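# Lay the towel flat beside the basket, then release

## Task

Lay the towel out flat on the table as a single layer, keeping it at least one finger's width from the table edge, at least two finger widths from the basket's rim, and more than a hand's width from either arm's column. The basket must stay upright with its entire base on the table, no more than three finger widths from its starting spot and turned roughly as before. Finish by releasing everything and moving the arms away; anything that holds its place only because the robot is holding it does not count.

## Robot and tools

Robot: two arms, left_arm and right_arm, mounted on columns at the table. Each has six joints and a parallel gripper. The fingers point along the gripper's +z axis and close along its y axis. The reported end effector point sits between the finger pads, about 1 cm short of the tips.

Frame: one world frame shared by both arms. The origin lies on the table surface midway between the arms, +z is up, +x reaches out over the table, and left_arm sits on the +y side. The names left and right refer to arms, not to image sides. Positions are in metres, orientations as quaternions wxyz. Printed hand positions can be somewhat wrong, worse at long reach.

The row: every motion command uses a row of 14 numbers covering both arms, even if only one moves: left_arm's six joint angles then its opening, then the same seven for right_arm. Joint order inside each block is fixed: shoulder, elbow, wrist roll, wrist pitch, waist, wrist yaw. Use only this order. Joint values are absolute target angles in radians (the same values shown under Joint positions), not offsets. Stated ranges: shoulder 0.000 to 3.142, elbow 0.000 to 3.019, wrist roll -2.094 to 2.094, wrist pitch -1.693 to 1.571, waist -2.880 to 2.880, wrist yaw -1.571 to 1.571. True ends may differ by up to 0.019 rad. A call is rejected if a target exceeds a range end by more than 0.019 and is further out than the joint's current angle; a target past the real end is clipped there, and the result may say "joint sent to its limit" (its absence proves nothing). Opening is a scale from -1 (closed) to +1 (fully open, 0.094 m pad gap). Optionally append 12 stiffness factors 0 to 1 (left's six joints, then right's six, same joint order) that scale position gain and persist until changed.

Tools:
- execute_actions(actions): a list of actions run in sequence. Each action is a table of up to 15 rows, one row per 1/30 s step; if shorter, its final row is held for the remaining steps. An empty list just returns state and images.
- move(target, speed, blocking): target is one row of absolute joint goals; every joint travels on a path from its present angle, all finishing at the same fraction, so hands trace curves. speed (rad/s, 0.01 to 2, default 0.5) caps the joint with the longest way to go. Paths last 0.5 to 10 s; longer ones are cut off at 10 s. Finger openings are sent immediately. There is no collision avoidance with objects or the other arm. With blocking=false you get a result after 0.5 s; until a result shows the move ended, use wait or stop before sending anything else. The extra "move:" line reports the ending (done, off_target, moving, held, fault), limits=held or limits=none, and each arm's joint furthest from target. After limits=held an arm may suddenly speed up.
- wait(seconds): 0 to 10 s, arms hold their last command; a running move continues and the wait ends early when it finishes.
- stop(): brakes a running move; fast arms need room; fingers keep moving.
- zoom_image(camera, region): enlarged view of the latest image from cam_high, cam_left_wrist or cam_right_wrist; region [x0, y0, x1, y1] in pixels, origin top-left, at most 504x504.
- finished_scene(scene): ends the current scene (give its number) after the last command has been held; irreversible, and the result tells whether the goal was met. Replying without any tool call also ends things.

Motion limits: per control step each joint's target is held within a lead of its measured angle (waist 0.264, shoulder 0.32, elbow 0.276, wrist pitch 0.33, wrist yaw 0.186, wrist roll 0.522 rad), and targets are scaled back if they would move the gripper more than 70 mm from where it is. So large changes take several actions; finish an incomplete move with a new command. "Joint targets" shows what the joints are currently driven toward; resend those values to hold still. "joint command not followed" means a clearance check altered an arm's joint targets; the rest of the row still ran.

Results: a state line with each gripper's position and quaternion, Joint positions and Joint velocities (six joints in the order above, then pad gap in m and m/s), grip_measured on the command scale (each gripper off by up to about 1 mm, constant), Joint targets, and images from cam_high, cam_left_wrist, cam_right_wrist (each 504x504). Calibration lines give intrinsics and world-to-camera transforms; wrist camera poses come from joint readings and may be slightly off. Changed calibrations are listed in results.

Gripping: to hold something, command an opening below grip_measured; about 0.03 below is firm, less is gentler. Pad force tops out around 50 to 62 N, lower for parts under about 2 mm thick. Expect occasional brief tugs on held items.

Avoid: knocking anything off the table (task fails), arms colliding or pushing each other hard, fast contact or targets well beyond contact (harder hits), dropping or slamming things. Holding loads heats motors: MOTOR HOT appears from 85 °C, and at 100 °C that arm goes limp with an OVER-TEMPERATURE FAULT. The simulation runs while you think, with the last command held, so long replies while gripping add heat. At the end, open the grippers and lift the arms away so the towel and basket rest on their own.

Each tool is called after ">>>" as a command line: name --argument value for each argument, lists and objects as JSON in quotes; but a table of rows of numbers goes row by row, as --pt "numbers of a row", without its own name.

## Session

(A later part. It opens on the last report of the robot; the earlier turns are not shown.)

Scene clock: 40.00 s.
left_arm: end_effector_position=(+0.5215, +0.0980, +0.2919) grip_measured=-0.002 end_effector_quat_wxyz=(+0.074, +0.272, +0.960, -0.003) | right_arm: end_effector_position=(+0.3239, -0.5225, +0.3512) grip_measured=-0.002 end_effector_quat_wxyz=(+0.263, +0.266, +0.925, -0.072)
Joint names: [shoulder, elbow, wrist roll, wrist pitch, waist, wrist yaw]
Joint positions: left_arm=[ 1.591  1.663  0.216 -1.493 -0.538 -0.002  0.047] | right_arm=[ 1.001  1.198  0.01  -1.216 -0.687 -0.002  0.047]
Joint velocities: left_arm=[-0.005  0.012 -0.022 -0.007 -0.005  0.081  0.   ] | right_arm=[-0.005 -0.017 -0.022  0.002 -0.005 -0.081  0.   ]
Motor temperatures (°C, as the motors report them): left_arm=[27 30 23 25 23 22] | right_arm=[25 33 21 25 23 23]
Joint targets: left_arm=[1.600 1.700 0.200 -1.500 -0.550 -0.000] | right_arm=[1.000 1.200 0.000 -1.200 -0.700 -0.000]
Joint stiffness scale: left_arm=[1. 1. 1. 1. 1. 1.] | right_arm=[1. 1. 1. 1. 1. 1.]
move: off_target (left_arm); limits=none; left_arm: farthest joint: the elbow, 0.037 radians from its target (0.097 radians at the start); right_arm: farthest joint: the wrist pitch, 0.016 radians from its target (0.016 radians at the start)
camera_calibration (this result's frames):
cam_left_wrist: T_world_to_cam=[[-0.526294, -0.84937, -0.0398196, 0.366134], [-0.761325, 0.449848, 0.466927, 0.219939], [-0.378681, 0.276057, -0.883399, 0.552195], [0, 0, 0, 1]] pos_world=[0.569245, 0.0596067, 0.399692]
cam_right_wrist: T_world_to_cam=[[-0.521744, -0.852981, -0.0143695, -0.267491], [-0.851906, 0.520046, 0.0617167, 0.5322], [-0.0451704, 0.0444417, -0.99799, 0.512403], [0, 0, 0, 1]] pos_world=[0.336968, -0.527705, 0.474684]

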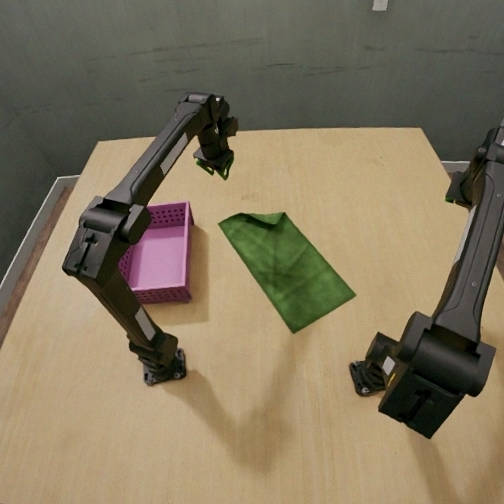

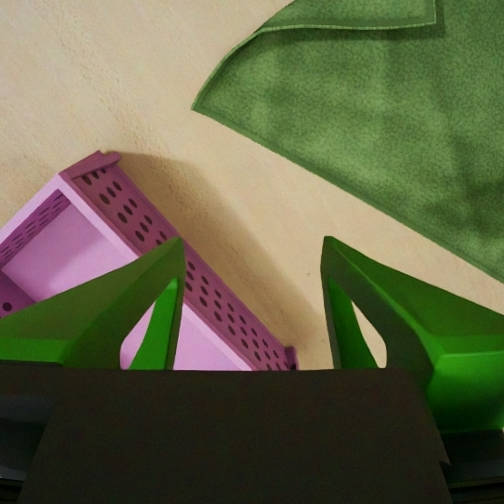

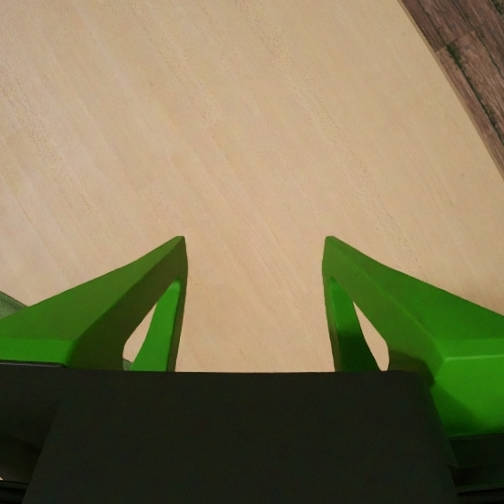

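>>> move --target '[0.8,1.0,0,-1.2,0.2,0,0, 1.5,0.95,0,-0.3,0.29,0,-0.5]' --speed 0.7

>>> move --target '[0.8,1.0,0,-1.2,0.2,0,0, 1.71,0.885,0,-0.08,0.29,0,-0.5]' --speed 0.2

>>> move --target '[0.8,1.0,0,-1.2,0.2,0,0, 1.96,1.345,0,-0.25,0.29,0,-0.5]' --speed 0.2

Scene clock: 47.93 s.
left_arm: end_effector_position=(+0.3208, +0.3860, +0.3134) grip_measured=-0.002 end_effector_quat_wxyz=(+0.266, -0.180, +0.945, +0.056) | right_arm: end_effector_position=(+0.4952, -0.0950, +0.1251) grip_measured=-0.498 end_effector_quat_wxyz=(+0.335, -0.199, +0.918, +0.076)
Joint names: [shoulder, elbow, wrist roll, wrist pitch, waist, wrist yaw]
Joint positions: left_arm=[ 0.796  0.992  0.016 -1.216  0.191 -0.002  0.047] | right_arm=[ 1.494  0.942  0.009 -0.317  0.298 -0.002  0.024]
Joint velocities: left_arm=[-0.005  0.007 -0.007  0.012  0.005 -0.066 -0.   ] | right_arm=[ 0.005 -0.007  0.022  0.017 -0.005  0.022 -0.   ]
Motor temperatures (°C, as the motors report them): left_arm=[27 30 23 25 23 22] | right_arm=[24 34 21 25 23 23]
Joint targets: left_arm=[0.800 1.000 0.000 -1.200 0.200 -0.000] | right_arm=[1.500 0.950 0.000 -0.300 0.290 0.000]
Joint stiffness scale: left_arm=[1. 1. 1. 1. 1. 1.] | right_arm=[1. 1. 1. 1. 1. 1.]
move: done; limits=none; left_arm: farthest joint: the wrist pitch, 0.016 radians from its target (0.293 radians at the start); right_arm: farthest joint: the wrist pitch, 0.017 radians from its target (0.916 radians at the start)
camera_calibration (this result's frames):
cam_left_wrist: T_world_to_cam=[[0.368181, -0.92958, -0.0180159, 0.243105], [-0.926175, -0.368393, 0.0805351, 0.417361], [-0.0815007, -0.0129655, -0.996589, 0.46735], [0, 0, 0, 1]] pos_world=[0.335132, 0.385798, 0.436524]
cam_right_wrist: T_world_to_cam=[[0.425711, -0.904761, -0.013301, -0.29095], [-0.901797, -0.423016, -0.0884295, 0.423764], [0.0743811, 0.0496402, -0.995994, 0.216634], [0, 0, 0, 1]] pos_world=[0.489896, -0.0947349, 0.249369]

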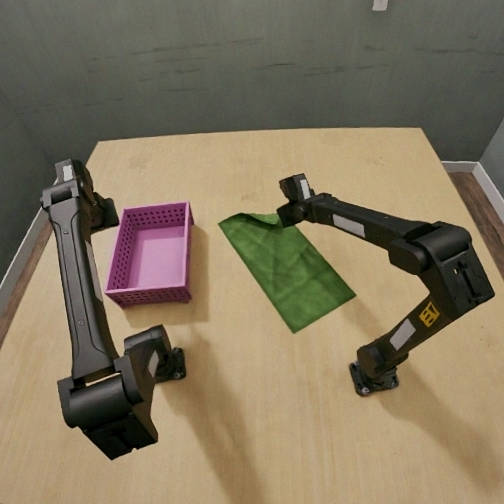

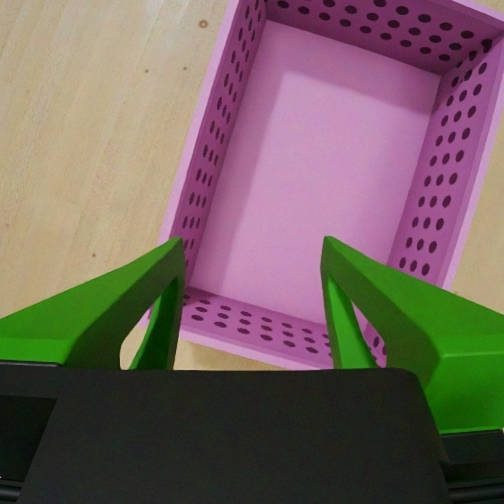

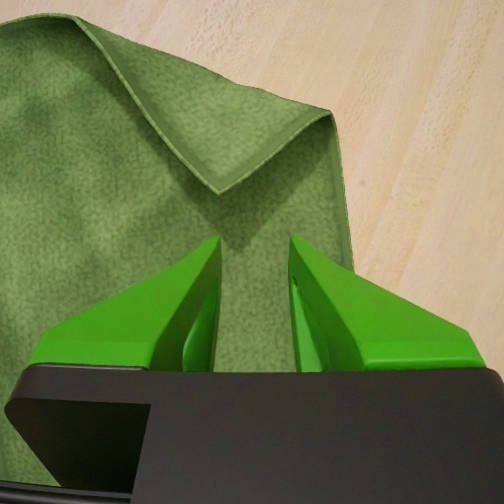

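Scene clock: 49.60 s.
left_arm: end_effector_position=(+0.3200, +0.3856, +0.3099) grip_measured=-0.002 end_effector_quat_wxyz=(+0.263, -0.181, +0.946, +0.055) | right_arm: end_effector_position=(+0.4995, -0.0930, +0.0251) grip_measured=-0.498 end_effector_quat_wxyz=(+0.315, -0.201, +0.925, +0.072)
Joint names: [shoulder, elbow, wrist roll, wrist pitch, waist, wrist yaw]
Joint positions: left_arm=[ 0.796  0.985  0.015 -1.216  0.191 -0.002  0.047] | right_arm=[ 1.697  0.881  0.009 -0.097  0.298 -0.002  0.024]
Joint velocities: left_arm=[ 0.005 -0.007 -0.037 -0.002 -0.005 -0.081 -0.   ] | right_arm=[-0.015 -0.017 -0.037  0.012  0.005 -0.007 -0.001]
Motor temperatures (°C, as the motors report them): left_arm=[26 30 23 25 23 22] | right_arm=[24 33 21 25 23 23]
Joint targets: left_arm=[0.800 1.000 -0.000 -1.200 0.200 0.000] | right_arm=[1.710 0.885 0.000 -0.080 0.290 -0.000]
Joint stiffness scale: left_arm=[1. 1. 1. 1. 1. 1.] | right_arm=[1. 1. 1. 1. 1. 1.]
move: done; limits=none; left_arm: farthest joint: the wrist pitch, 0.016 radians from its target (0.016 radians at the start); right_arm: farthest joint: the wrist pitch, 0.017 radians from its target (0.237 radians at the start)
camera_calibration (this result's frames):
cam_left_wrist: T_world_to_cam=[[0.368676, -0.929393, -0.0175145, 0.242642], [-0.925415, -0.368745, 0.0873698, 0.414475], [-0.0876592, -0.016003, -0.996022, 0.466801], [0, 0, 0, 1]] pos_world=[0.335024, 0.385815, 0.432981]
cam_right_wrist: T_world_to_cam=[[0.425188, -0.905005, -0.0134667, -0.292056], [-0.904413, -0.424234, -0.045423, 0.419669], [0.035395, 0.0314928, -0.998877, 0.134474], [0, 0, 0, 1]] pos_world=[0.498973, -0.0905095, 0.149452]

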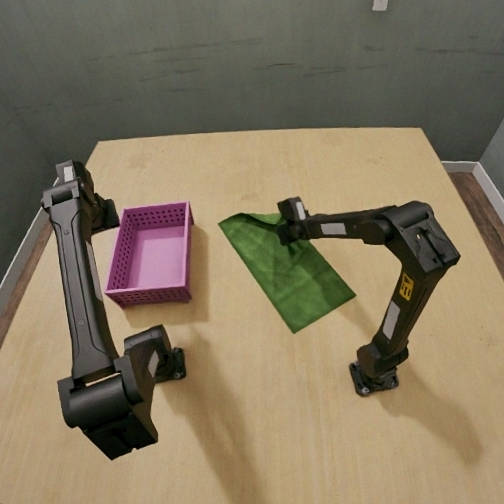

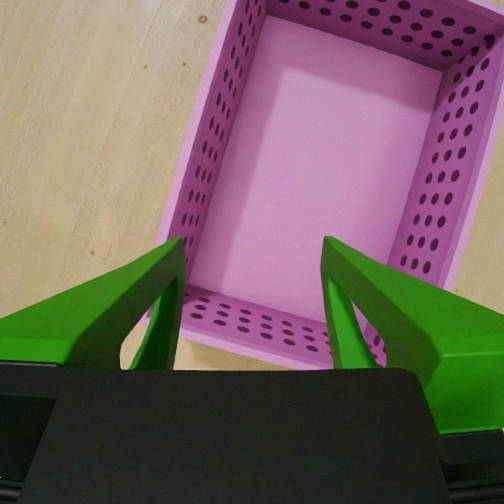

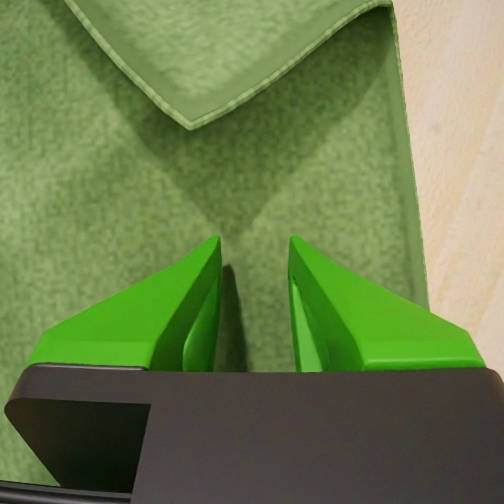

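Scene clock: 52.30 s.
left_arm: end_effector_position=(+0.3191, +0.3853, +0.3065) grip_measured=-0.002 end_effector_quat_wxyz=(+0.260, -0.181, +0.947, +0.055) | right_arm: end_effector_position=(+0.6228, -0.0356, +0.0436) grip_measured=-0.498 end_effector_quat_wxyz=(+0.331, -0.200, +0.919, +0.076)
Joint names: [shoulder, elbow, wrist roll, wrist pitch, waist, wrist yaw]
Joint positions: left_arm=[ 0.796  0.978  0.015 -1.216  0.191 -0.002  0.047] | right_arm=[ 1.937  1.301  0.009 -0.242  0.298 -0.002  0.024]
Joint velocities: left_arm=[ 0.005 -0.007  0.007  0.002  0.005  0.007 -0.001] | right_arm=[-0.005  0.007 -0.007 -0.007 -0.005  0.037 -0.001]
Motor temperatures (°C, as the motors report them): left_arm=[26 30 23 25 23 22] | right_arm=[24 34 21 25 23 23]
Joint targets: left_arm=[0.800 1.000 0.000 -1.200 0.200 -0.000] | right_arm=[1.960 1.345 -0.000 -0.250 0.290 0.000]
Joint stiffness scale: left_arm=[1. 1. 1. 1. 1. 1.] | right_arm=[1. 1. 1. 1. 1. 1.]
move: off_target (left_arm, right_arm); limits=none; left_arm: farthest joint: the elbow, 0.022 radians from its target (0.015 radians at the start); right_arm: farthest joint: the elbow, 0.044 radians from its target (0.464 radians at the start)
camera_calibration (this result's frames):
cam_left_wrist: T_world_to_cam=[[0.368566, -0.929439, -0.0174113, 0.242588], [-0.924839, -0.368507, 0.0942074, 0.411443], [-0.0939762, -0.0186189, -0.9954, 0.466118], [0, 0, 0, 1]] pos_world=[0.334913, 0.385769, 0.429436]
cam_right_wrist: T_world_to_cam=[[0.4256, -0.904813, -0.0133383, -0.292547], [-0.902493, -0.42334, -0.0793064, 0.556676], [0.0661108, 0.0457905, -0.996761, 0.128039], [0, 0, 0, 1]] pos_world=[0.61844, -0.0348996, 0.16787]

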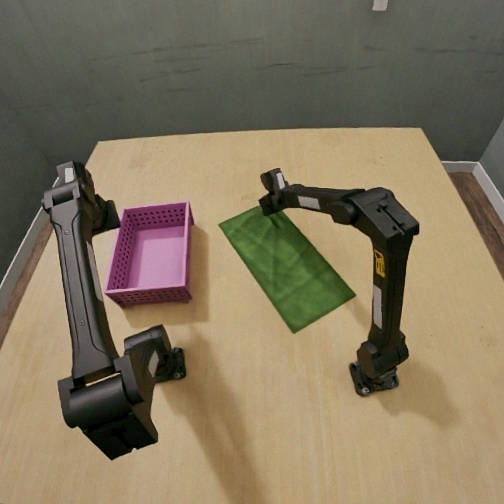

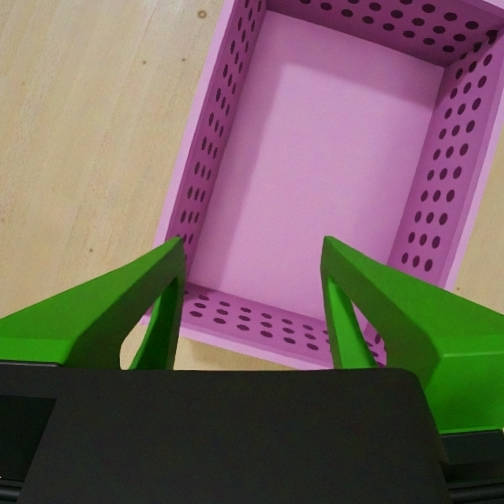

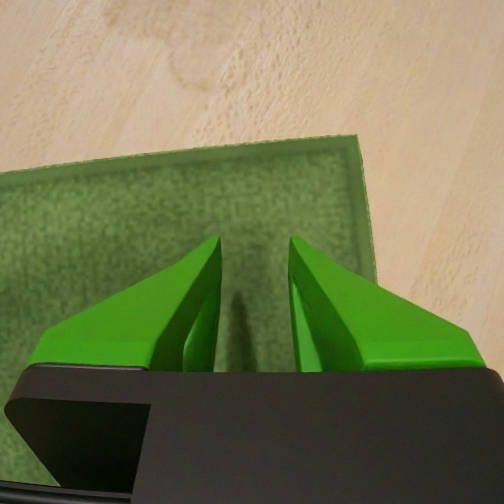

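Flipped flat.

>>> move --target '[0.8,1.0,0,-1.2,0.2,0,0, 0.8,1.0,0,-1.0,-0.6,0,0]' --speed 0.7

>>> zoom_image --camera "cam_high" --region '[170,170,370,350]'

Scene clock: 56.30 s.
left_arm: end_effector_position=(+0.3182, +0.3849, +0.3030) grip_measured=-0.002 end_effector_quat_wxyz=(+0.256, -0.181, +0.948, +0.054) | right_arm: end_effector_position=(+0.3166, -0.4791, +0.3523) grip_measured=-0.002 end_effector_quat_wxyz=(+0.374, +0.212, +0.899, -0.084)
Joint names: [shoulder, elbow, wrist roll, wrist pitch, waist, wrist yaw]
Joint positions: left_arm=[ 0.796  0.971  0.015 -1.216  0.191 -0.002  0.047] | right_arm=[ 0.789  0.997  0.009 -0.992 -0.593 -0.002  0.047]
Joint velocities: left_arm=[ 0.005 -0.002 -0.007  0.002 -0.015  0.022 -0.   ] | right_arm=[ 0.005 -0.017 -0.007 -0.002 -0.005 -0.066 -0.001]
Motor temperatures (°C, as the motors report them): left_arm=[26 30 23 25 23 22] | right_arm=[25 34 21 25 23 23]
Joint targets: left_arm=[0.800 1.000 -0.000 -1.200 0.200 -0.000] | right_arm=[0.800 1.000 0.000 -1.000 -0.600 -0.000]
Joint stiffness scale: left_arm=[1. 1. 1. 1. 1. 1.] | right_arm=[1. 1. 1. 1. 1. 1.]
move: off_target (left_arm); limits=none; left_arm: farthest joint: the elbow, 0.029 radians from its target (0.022 radians at the start); right_arm: farthest joint: the shoulder, 0.011 radians from its target (1.137 radians at the start)
camera_calibration (this result's frames):
cam_left_wrist: T_world_to_cam=[[0.368455, -0.929484, -0.0173074, 0.242535], [-0.92422, -0.36825, 0.10104, 0.408416], [-0.100289, -0.0212331, -0.994732, 0.465414], [0, 0, 0, 1]] pos_world=[0.334779, 0.385714, 0.425893]
cam_right_wrist: T_world_to_cam=[[-0.435134, -0.900273, -0.0129038, -0.284889], [-0.885902, 0.430659, -0.172367, 0.553764], [0.160735, -0.0635713, -0.984948, 0.389767], [0, 0, 0, 1]] pos_world=[0.303967, -0.470183, 0.475675]

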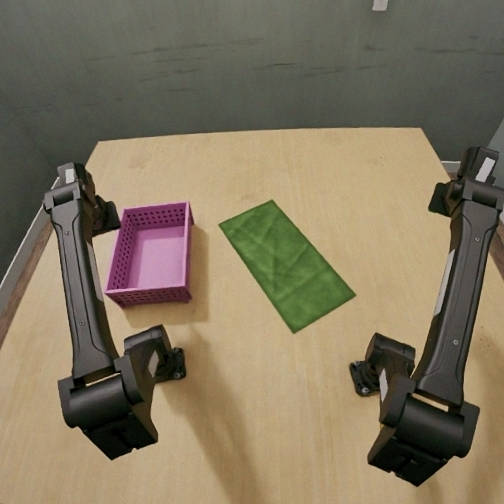

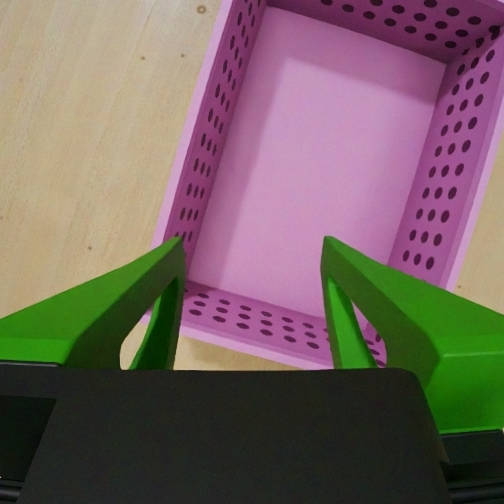

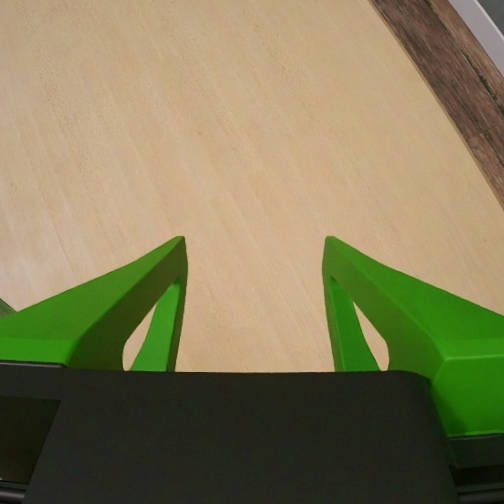

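Region (170, 170, 370, 350) of cam_high's 504x504 image, scaled by 2.520, with more detail than that image has; it fills the top 454 rows of this view, and the rest is white.

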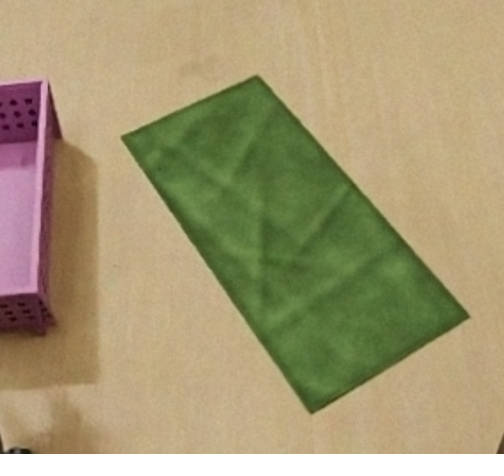

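>>> finished_scene --scene 2

The scene is finished: the task was done.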